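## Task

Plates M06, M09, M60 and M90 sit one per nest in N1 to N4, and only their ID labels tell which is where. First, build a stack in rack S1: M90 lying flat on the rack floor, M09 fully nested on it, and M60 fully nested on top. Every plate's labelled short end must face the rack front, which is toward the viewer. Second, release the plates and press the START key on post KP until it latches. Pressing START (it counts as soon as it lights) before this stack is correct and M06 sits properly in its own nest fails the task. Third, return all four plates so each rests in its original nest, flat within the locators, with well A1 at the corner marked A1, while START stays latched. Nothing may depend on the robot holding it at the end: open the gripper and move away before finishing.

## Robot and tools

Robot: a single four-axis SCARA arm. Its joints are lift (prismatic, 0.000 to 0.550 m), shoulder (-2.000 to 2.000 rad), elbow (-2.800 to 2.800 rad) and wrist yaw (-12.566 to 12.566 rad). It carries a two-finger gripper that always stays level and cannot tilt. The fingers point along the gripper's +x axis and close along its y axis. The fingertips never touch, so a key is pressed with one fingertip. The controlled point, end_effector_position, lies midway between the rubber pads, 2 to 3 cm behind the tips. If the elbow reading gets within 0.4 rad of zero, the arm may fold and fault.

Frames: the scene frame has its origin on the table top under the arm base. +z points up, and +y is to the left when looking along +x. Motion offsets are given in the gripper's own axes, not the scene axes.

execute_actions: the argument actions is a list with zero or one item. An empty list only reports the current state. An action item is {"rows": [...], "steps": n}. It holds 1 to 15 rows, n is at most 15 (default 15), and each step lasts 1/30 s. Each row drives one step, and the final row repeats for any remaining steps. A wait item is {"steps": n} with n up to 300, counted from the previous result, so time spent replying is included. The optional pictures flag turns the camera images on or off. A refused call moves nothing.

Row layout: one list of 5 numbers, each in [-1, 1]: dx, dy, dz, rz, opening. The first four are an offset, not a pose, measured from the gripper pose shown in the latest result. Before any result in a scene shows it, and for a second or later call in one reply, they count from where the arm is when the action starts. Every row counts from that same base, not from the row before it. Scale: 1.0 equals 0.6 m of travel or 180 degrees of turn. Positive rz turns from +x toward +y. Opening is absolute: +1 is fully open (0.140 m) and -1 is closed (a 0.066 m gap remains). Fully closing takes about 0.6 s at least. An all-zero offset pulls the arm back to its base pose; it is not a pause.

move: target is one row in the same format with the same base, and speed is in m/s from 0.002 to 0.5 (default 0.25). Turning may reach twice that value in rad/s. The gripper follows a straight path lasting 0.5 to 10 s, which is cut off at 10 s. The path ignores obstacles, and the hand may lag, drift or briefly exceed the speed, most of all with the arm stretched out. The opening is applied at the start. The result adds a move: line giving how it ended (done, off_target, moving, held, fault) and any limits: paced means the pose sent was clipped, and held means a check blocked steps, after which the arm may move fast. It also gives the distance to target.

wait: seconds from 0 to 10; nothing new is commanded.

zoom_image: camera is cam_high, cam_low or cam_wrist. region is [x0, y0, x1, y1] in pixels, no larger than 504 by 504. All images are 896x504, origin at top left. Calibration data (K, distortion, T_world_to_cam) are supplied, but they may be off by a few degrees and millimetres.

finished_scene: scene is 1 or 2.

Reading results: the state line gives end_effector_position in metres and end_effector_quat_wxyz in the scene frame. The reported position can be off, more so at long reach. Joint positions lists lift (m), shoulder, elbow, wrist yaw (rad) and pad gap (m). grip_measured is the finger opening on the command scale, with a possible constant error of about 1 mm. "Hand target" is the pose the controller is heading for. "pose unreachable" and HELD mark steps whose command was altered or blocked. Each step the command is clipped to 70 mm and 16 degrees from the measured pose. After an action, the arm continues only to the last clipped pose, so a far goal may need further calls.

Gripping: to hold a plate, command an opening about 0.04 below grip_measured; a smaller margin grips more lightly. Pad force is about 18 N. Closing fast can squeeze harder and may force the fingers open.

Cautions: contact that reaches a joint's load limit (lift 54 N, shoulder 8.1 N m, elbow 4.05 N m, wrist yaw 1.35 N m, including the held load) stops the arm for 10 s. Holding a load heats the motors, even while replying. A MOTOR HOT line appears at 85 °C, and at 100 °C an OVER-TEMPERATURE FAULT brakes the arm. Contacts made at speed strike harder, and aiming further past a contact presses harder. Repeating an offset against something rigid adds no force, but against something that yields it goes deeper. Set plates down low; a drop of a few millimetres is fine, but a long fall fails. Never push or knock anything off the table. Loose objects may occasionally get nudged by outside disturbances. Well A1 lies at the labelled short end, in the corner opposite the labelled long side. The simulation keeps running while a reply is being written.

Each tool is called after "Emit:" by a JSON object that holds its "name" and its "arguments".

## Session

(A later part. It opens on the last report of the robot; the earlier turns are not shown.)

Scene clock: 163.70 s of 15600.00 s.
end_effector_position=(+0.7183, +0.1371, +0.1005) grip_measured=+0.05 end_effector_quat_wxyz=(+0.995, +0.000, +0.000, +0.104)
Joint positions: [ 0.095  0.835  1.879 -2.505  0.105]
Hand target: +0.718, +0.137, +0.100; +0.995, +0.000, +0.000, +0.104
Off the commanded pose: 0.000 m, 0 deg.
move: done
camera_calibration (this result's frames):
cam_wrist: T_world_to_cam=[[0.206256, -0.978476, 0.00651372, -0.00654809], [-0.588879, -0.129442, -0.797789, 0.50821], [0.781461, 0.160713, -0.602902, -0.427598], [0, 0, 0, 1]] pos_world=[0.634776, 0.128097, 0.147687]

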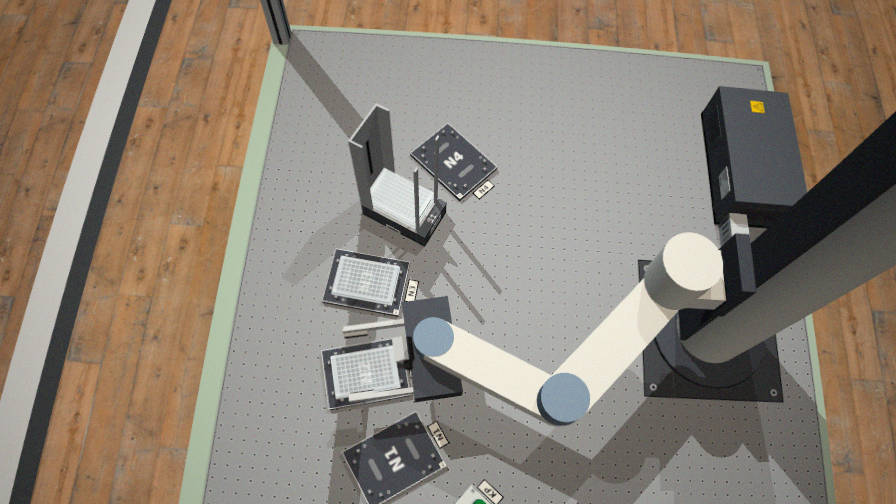

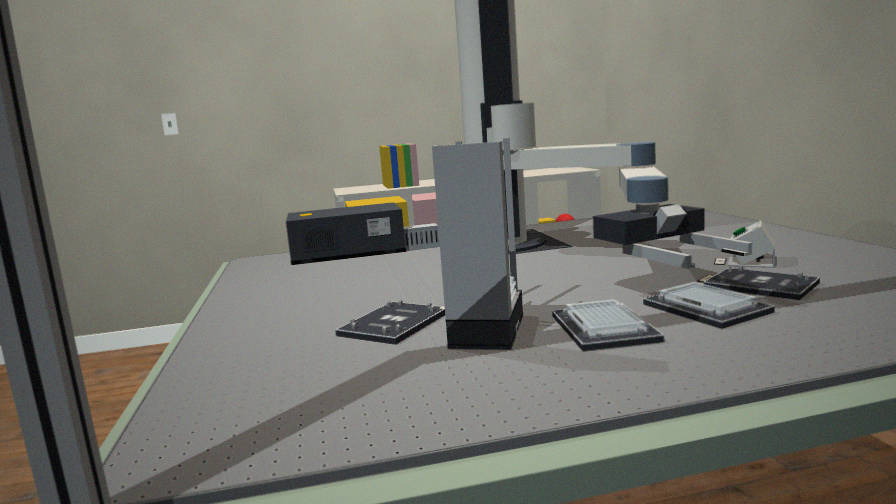

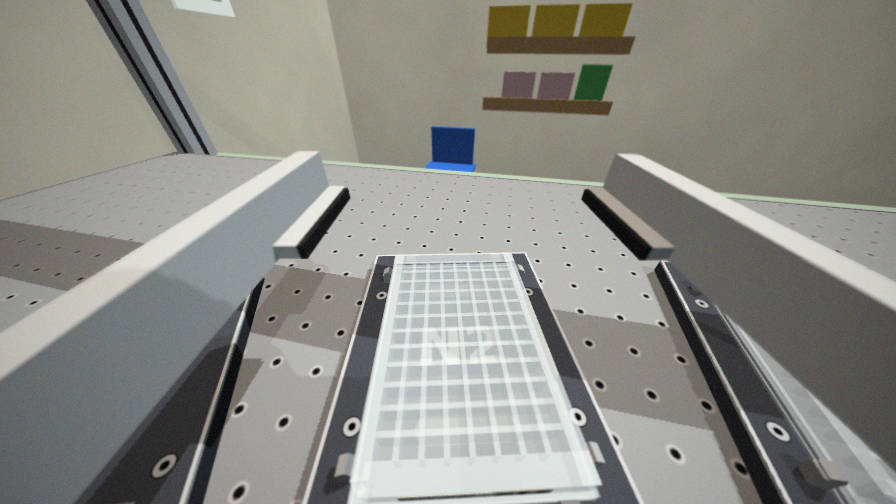

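Emit:
{"name": "move", "arguments": {"target": [0.0025,0.0032,0,0.008,0.05], "speed": 0.03}}

Emit:
{"name": "move", "arguments": {"target": [0,0,-0.12,0,0.05], "speed": 0.05}}

Scene clock: 167.80 s of 15600.00 s.
end_effector_position=(+0.7193, +0.1393, +0.1005) grip_measured=+0.05 end_effector_quat_wxyz=(+0.993, +0.000, +0.000, +0.117)
Joint positions: [ 0.095  0.827  1.889 -2.482  0.105]
Hand target: +0.719, +0.139, +0.100; +0.993, +0.000, +0.000, +0.117
Off the commanded pose: 0.000 m, 0 deg.
After step 90, 0.40 s passed at rest.
move: done
camera_calibration (this result's frames):
cam_wrist: T_world_to_cam=[[0.230616, -0.973023, 0.00651372, -0.0228984], [-0.585464, -0.144101, -0.797789, 0.508698], [0.777205, 0.180169, -0.602902, -0.428421], [0, 0, 0, 1]] pos_world=[0.636076, 0.128211, 0.147687]

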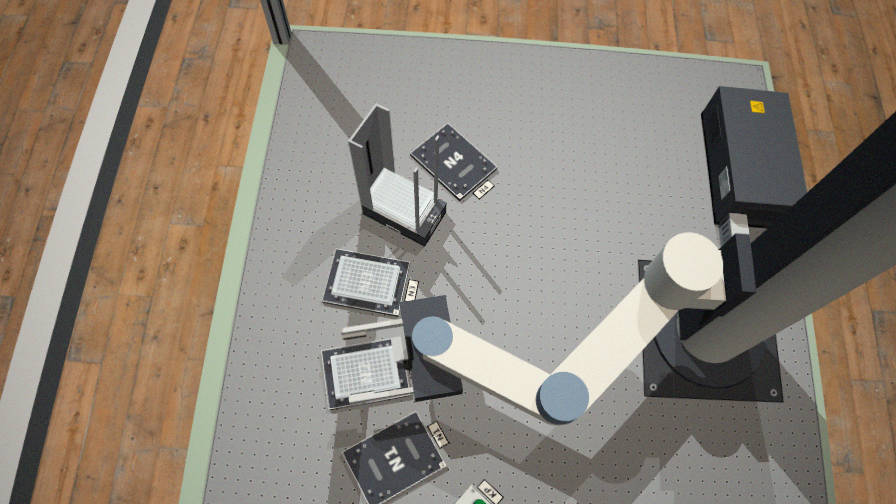

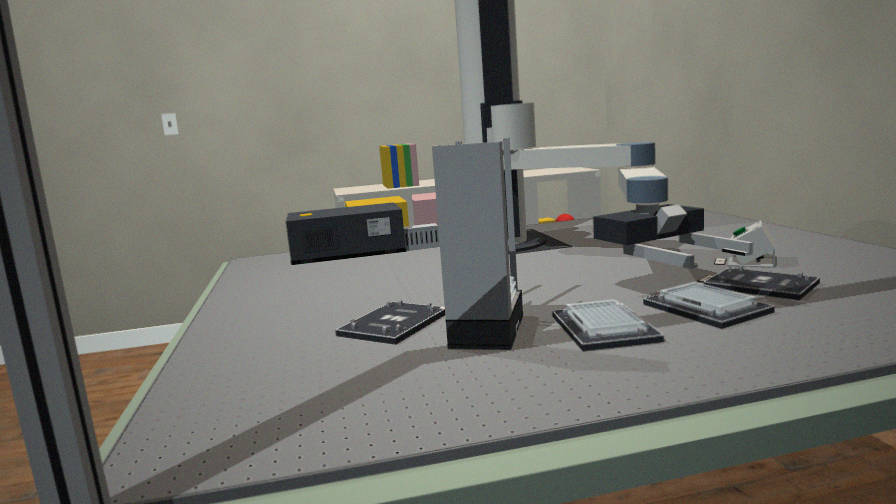

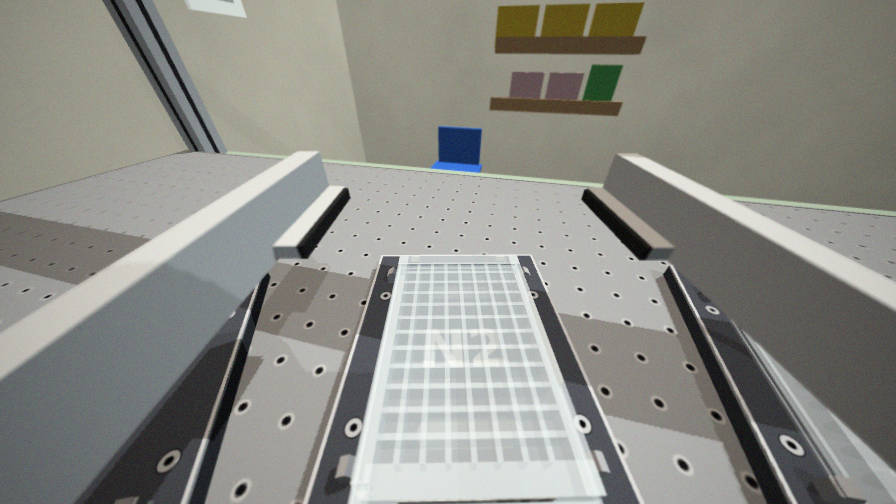

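Scene clock: 169.50 s of 15600.00 s.
end_effector_position=(+0.7193, +0.1393, +0.0284) grip_measured=+0.05 end_effector_quat_wxyz=(+0.993, +0.000, +0.000, +0.117)
Joint positions: [ 0.023  0.827  1.889 -2.482  0.105]
Hand target: +0.719, +0.139, +0.028; +0.993, +0.000, +0.000, +0.117
Off the commanded pose: 0.000 m, 0 deg.
move: done
camera_calibration (this result's frames):
cam_wrist: T_world_to_cam=[[0.230593, -0.973028, 0.00651372, -0.0224197], [-0.585467, -0.144088, -0.797789, 0.451207], [0.77721, 0.180151, -0.602902, -0.471865], [0, 0, 0, 1]] pos_world=[0.636075, 0.128205, 0.0756257]

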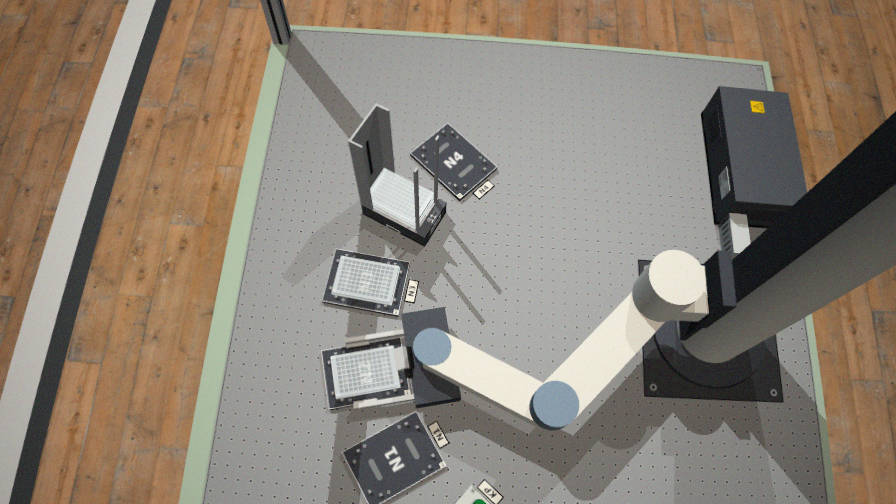

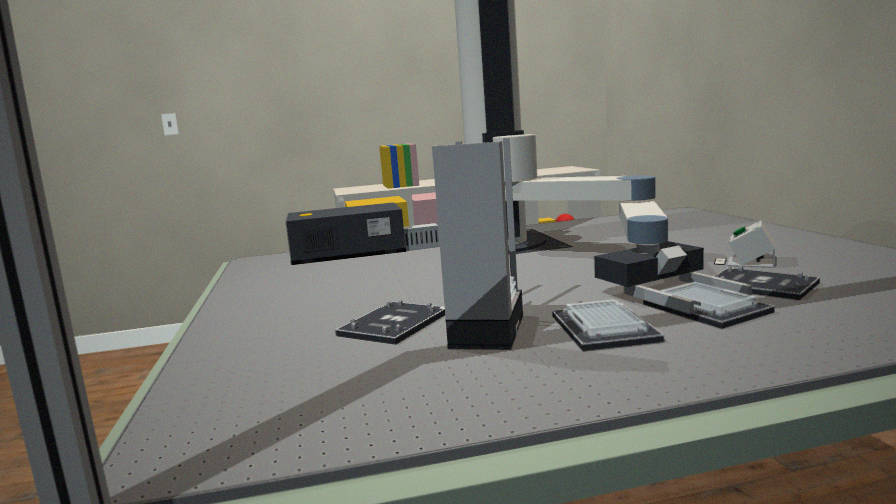

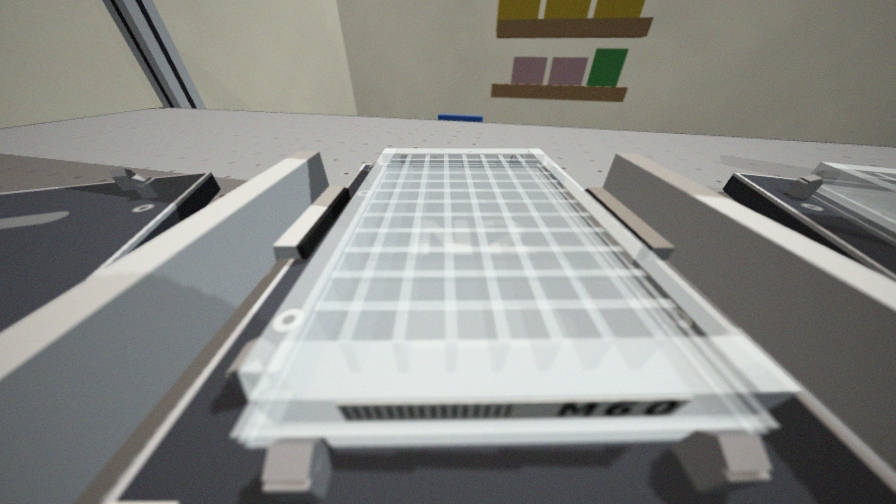

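Slightly forward, right, and a bit more yaw.

Emit:
{"name": "move", "arguments": {"target": [0.001,-0.0005,0,0.002,0.05], "speed": 0.02}}

Emit:
{"name": "move", "arguments": {"target": [0,0,0,0,-0.54]}}

Emit:
{"name": "move", "arguments": {"target": [0,0,0.52,0,-0.54], "speed": 0.12}}

Scene clock: 172.90 s of 15600.00 s.
end_effector_position=(+0.7199, +0.1392, +0.0284) grip_measured=+0.05 end_effector_quat_wxyz=(+0.993, +0.000, +0.000, +0.120)
Joint positions: [ 0.023  0.823  1.892 -2.475  0.105]
Hand target: +0.720, +0.139, +0.028; +0.993, +0.000, +0.000, +0.120
Off the commanded pose: 0.000 m, 0 deg.
move: done
camera_calibration (this result's frames):
cam_wrist: T_world_to_cam=[[0.236515, -0.971606, 0.00651372, -0.0271687], [-0.584579, -0.147651, -0.797789, 0.451414], [0.776098, 0.184881, -0.602902, -0.472187], [0, 0, 0, 1]] pos_world=[0.636776, 0.127553, 0.0756272]

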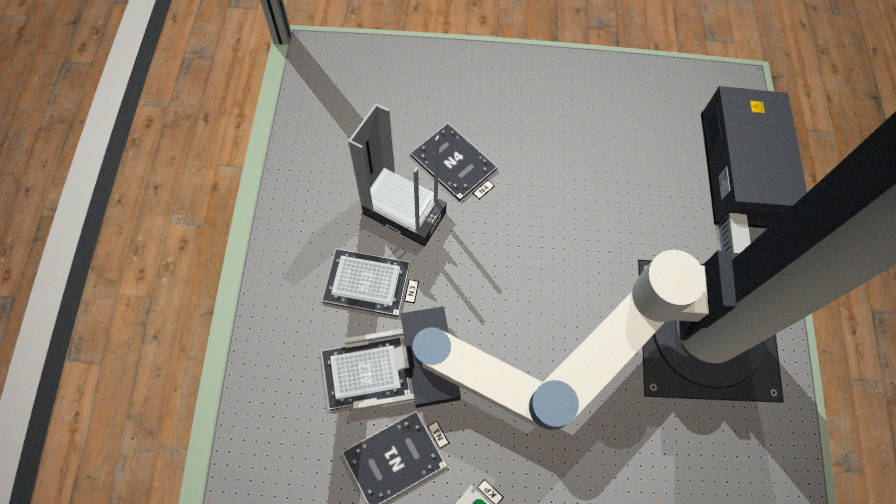

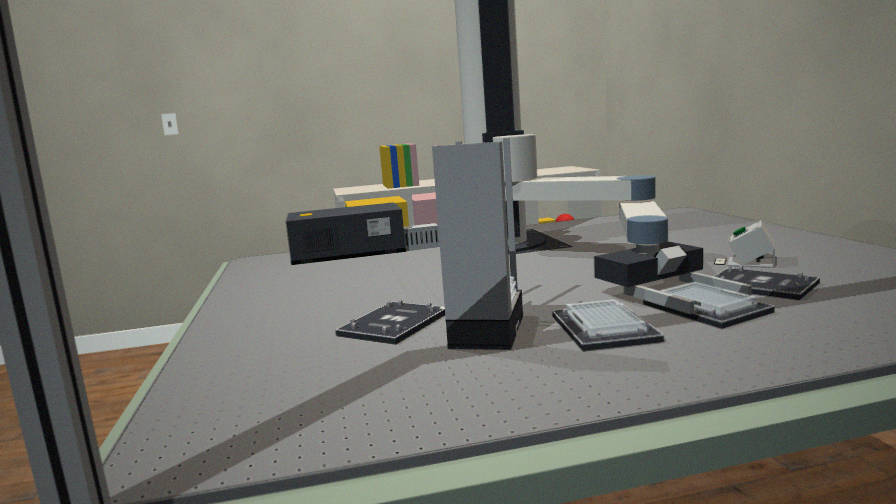

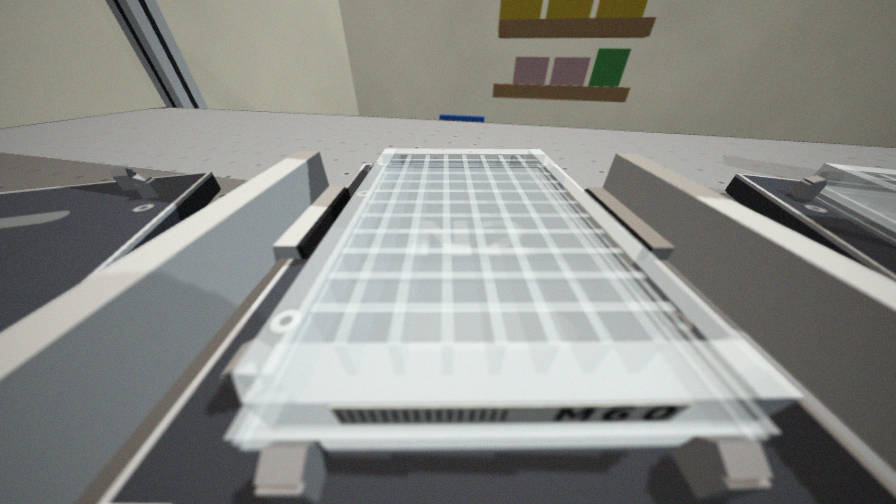

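Scene clock: 173.40 s of 15600.00 s.
end_effector_position=(+0.7199, +0.1392, +0.0284) grip_measured=-0.48 end_effector_quat_wxyz=(+0.993, +0.000, +0.000, +0.120)
Joint positions: [ 0.023  0.823  1.892 -2.475  0.085]
Hand target: +0.720, +0.139, +0.028; +0.993, +0.000, +0.000, +0.120
Off the commanded pose: 0.000 m, 0 deg.
move: done
camera_calibration (this result's frames):
cam_wrist: T_world_to_cam=[[0.23653, -0.971602, 0.00651372, -0.0271768], [-0.584577, -0.14766, -0.797789, 0.451413], [0.776095, 0.184893, -0.602902, -0.472186], [0, 0, 0, 1]] pos_world=[0.636775, 0.127555, 0.0756272]

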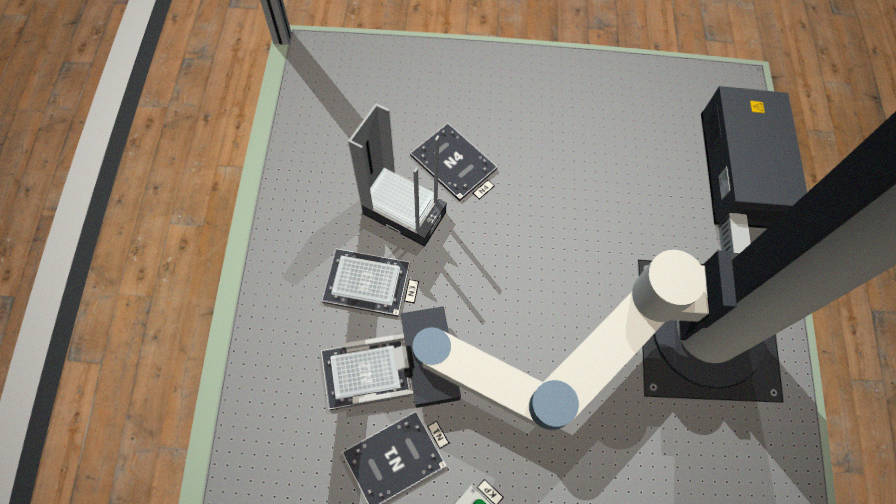

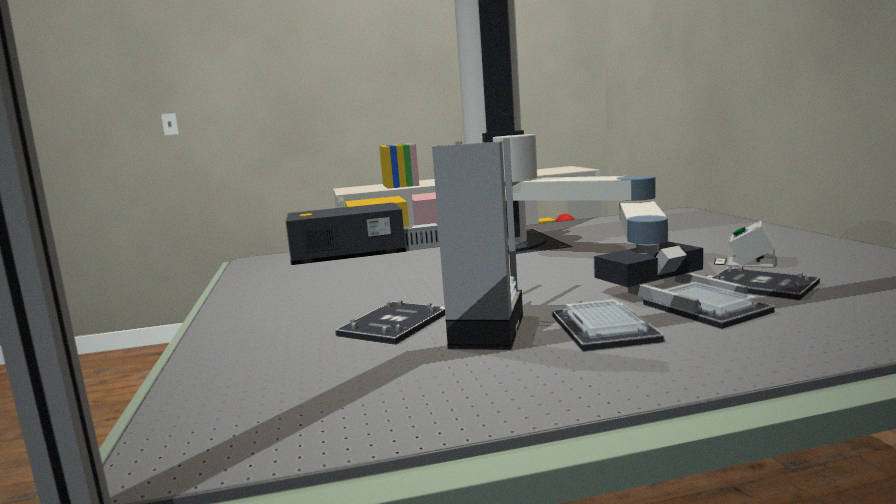

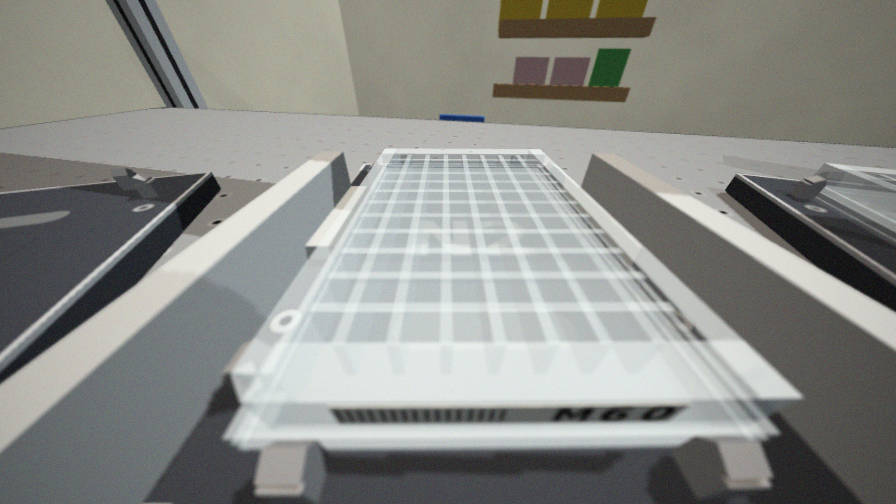

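Scene clock: 176.33 s of 15600.00 s.
end_effector_position=(+0.7199, +0.1392, +0.3405) grip_measured=-0.48 end_effector_quat_wxyz=(+0.993, +0.000, +0.000, +0.120)
Joint positions: [ 0.335  0.823  1.892 -2.475  0.085]
Hand target: +0.720, +0.139, +0.340; +0.993, +0.000, +0.000, +0.120
Off the commanded pose: 0.000 m, 0 deg.
move: done
camera_calibration (this result's frames):
cam_wrist: T_world_to_cam=[[0.236565, -0.971594, 0.00651372, -0.0292237], [-0.584571, -0.147681, -0.797789, 0.700365], [0.776089, 0.184921, -0.602902, -0.284054], [0, 0, 0, 1]] pos_world=[0.636778, 0.127564, 0.387676]

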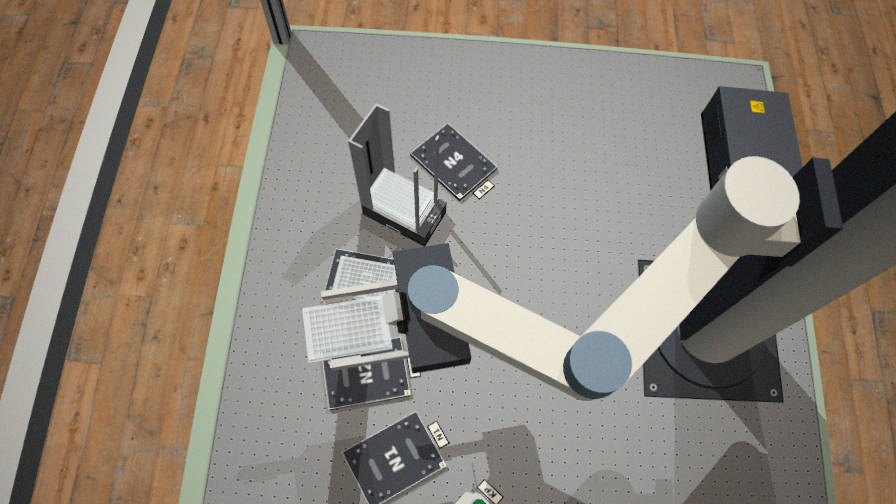

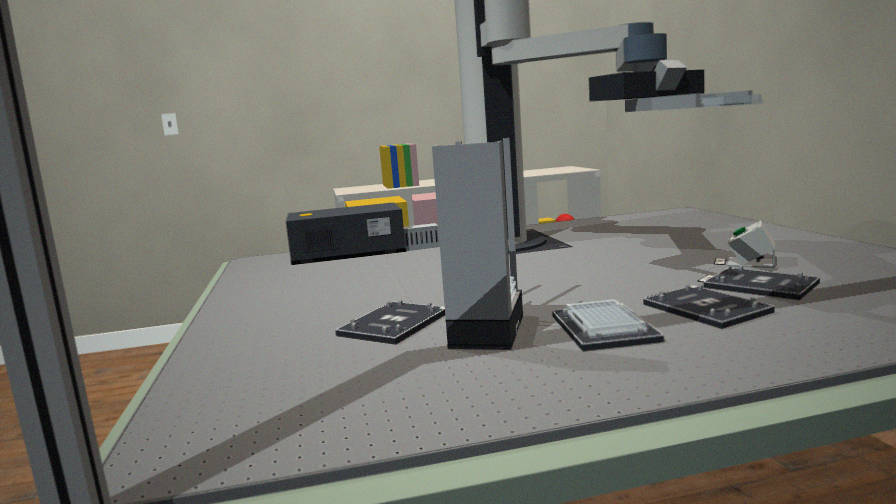

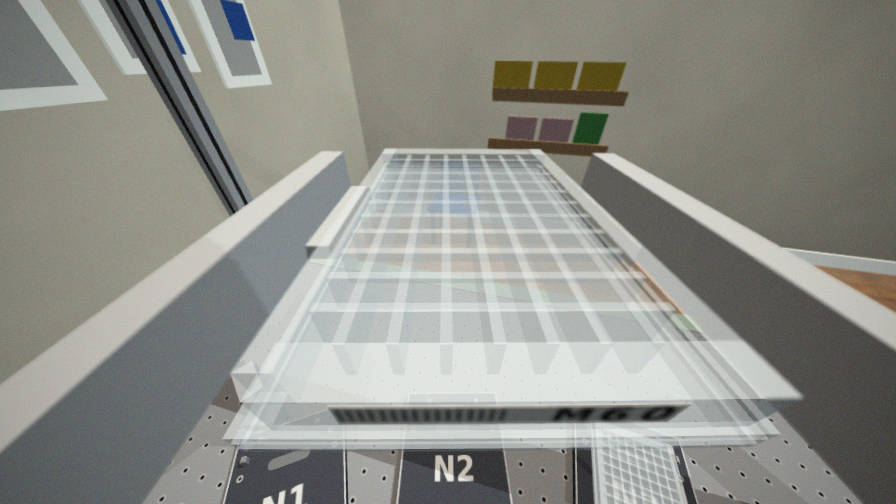

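Emit:
{"name": "move", "arguments": {"target": [-0.21,-0.5836,0,-0.22,-0.54], "speed": 0.25}}

Emit:
{"name": "move", "arguments": {"target": [0,0,-0.08,0,-0.54], "speed": 0.025}}

Scene clock: 182.07 s of 15600.00 s.
end_effector_position=(+0.6808, -0.2310, +0.3405) grip_measured=-0.48 end_effector_quat_wxyz=(+0.975, +0.000, +0.000, -0.224)
Joint positions: [ 0.335  0.167  1.851 -2.469  0.085]
Hand target: +0.681, -0.231, +0.340; +0.975, +0.000, +0.000, -0.224
Off the commanded pose: 0.000 m, 0 deg.
After step 90, 0.83 s passed at rest.
move: done
camera_calibration (this result's frames):
cam_wrist: T_world_to_cam=[[-0.437168, -0.899356, 0.00651372, 0.0956978], [-0.544519, 0.258907, -0.797789, 0.689457], [0.71581, -0.352314, -0.602902, -0.268276], [0, 0, 0, 1]] pos_world=[0.609292, -0.186956, 0.387673]

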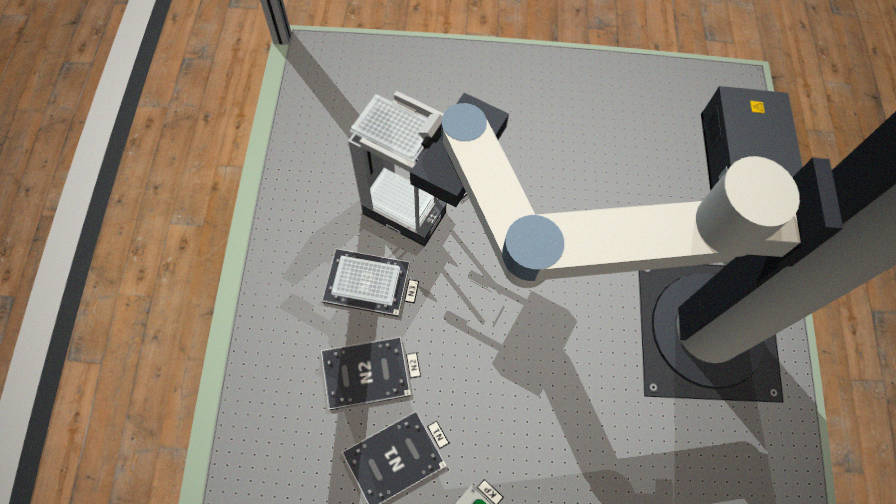

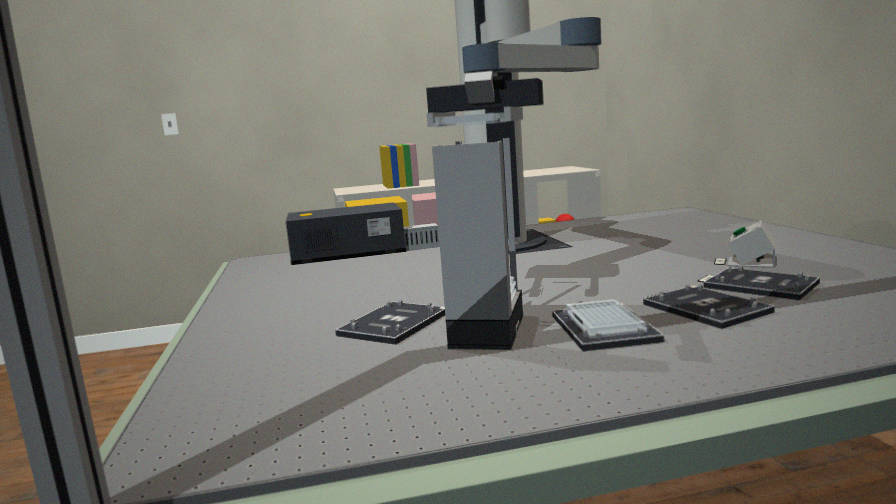

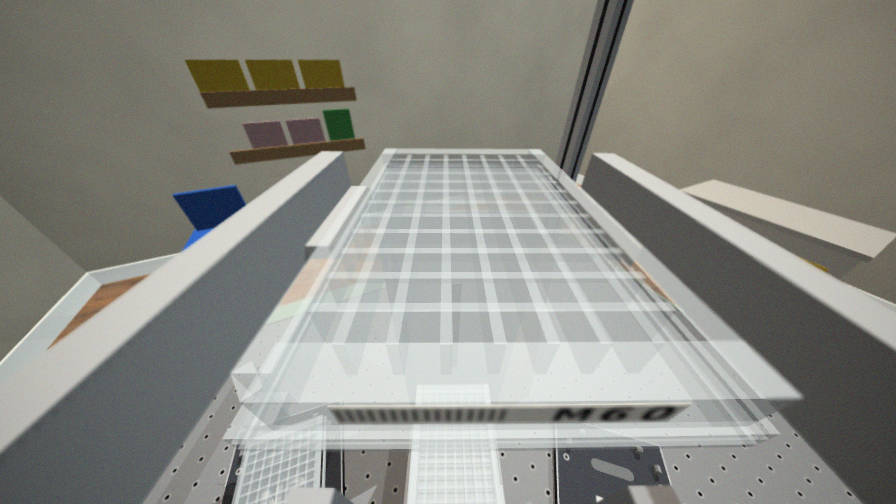

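Scene clock: 184.20 s of 15600.00 s.
end_effector_position=(+0.6808, -0.2310, +0.2924) grip_measured=-0.48 end_effector_quat_wxyz=(+0.975, +0.000, +0.000, -0.224)
Joint positions: [ 0.287  0.167  1.851 -2.469  0.085]
Hand target: +0.681, -0.231, +0.292; +0.975, +0.000, +0.000, -0.224
Off the commanded pose: 0.000 m, 0 deg.
move: done
camera_calibration (this result's frames):
cam_wrist: T_world_to_cam=[[-0.436921, -0.899476, 0.00651372, 0.095869], [-0.54459, 0.258758, -0.797789, 0.651127], [0.715906, -0.352118, -0.602902, -0.297291], [0, 0, 0, 1]] pos_world=[0.609316, -0.186934, 0.3396]

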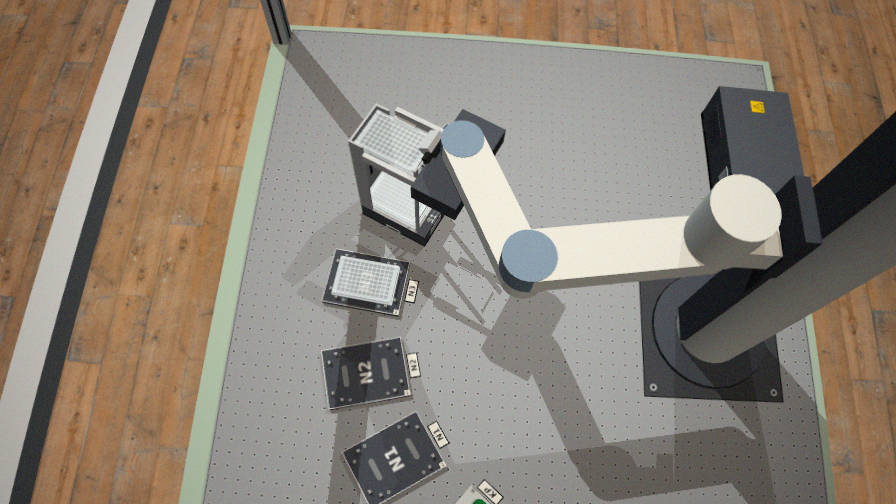

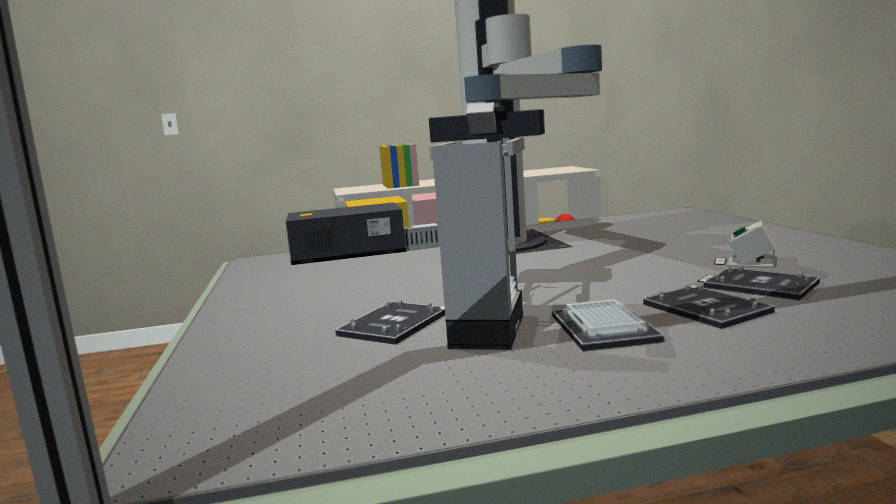

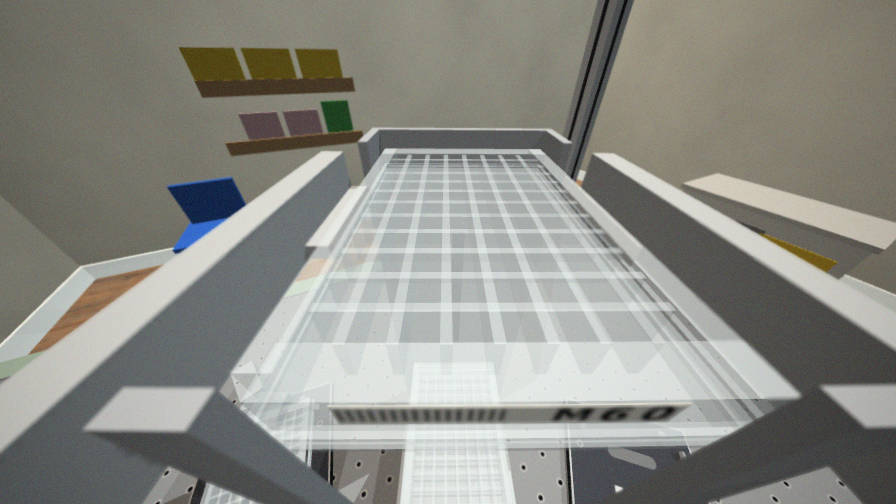

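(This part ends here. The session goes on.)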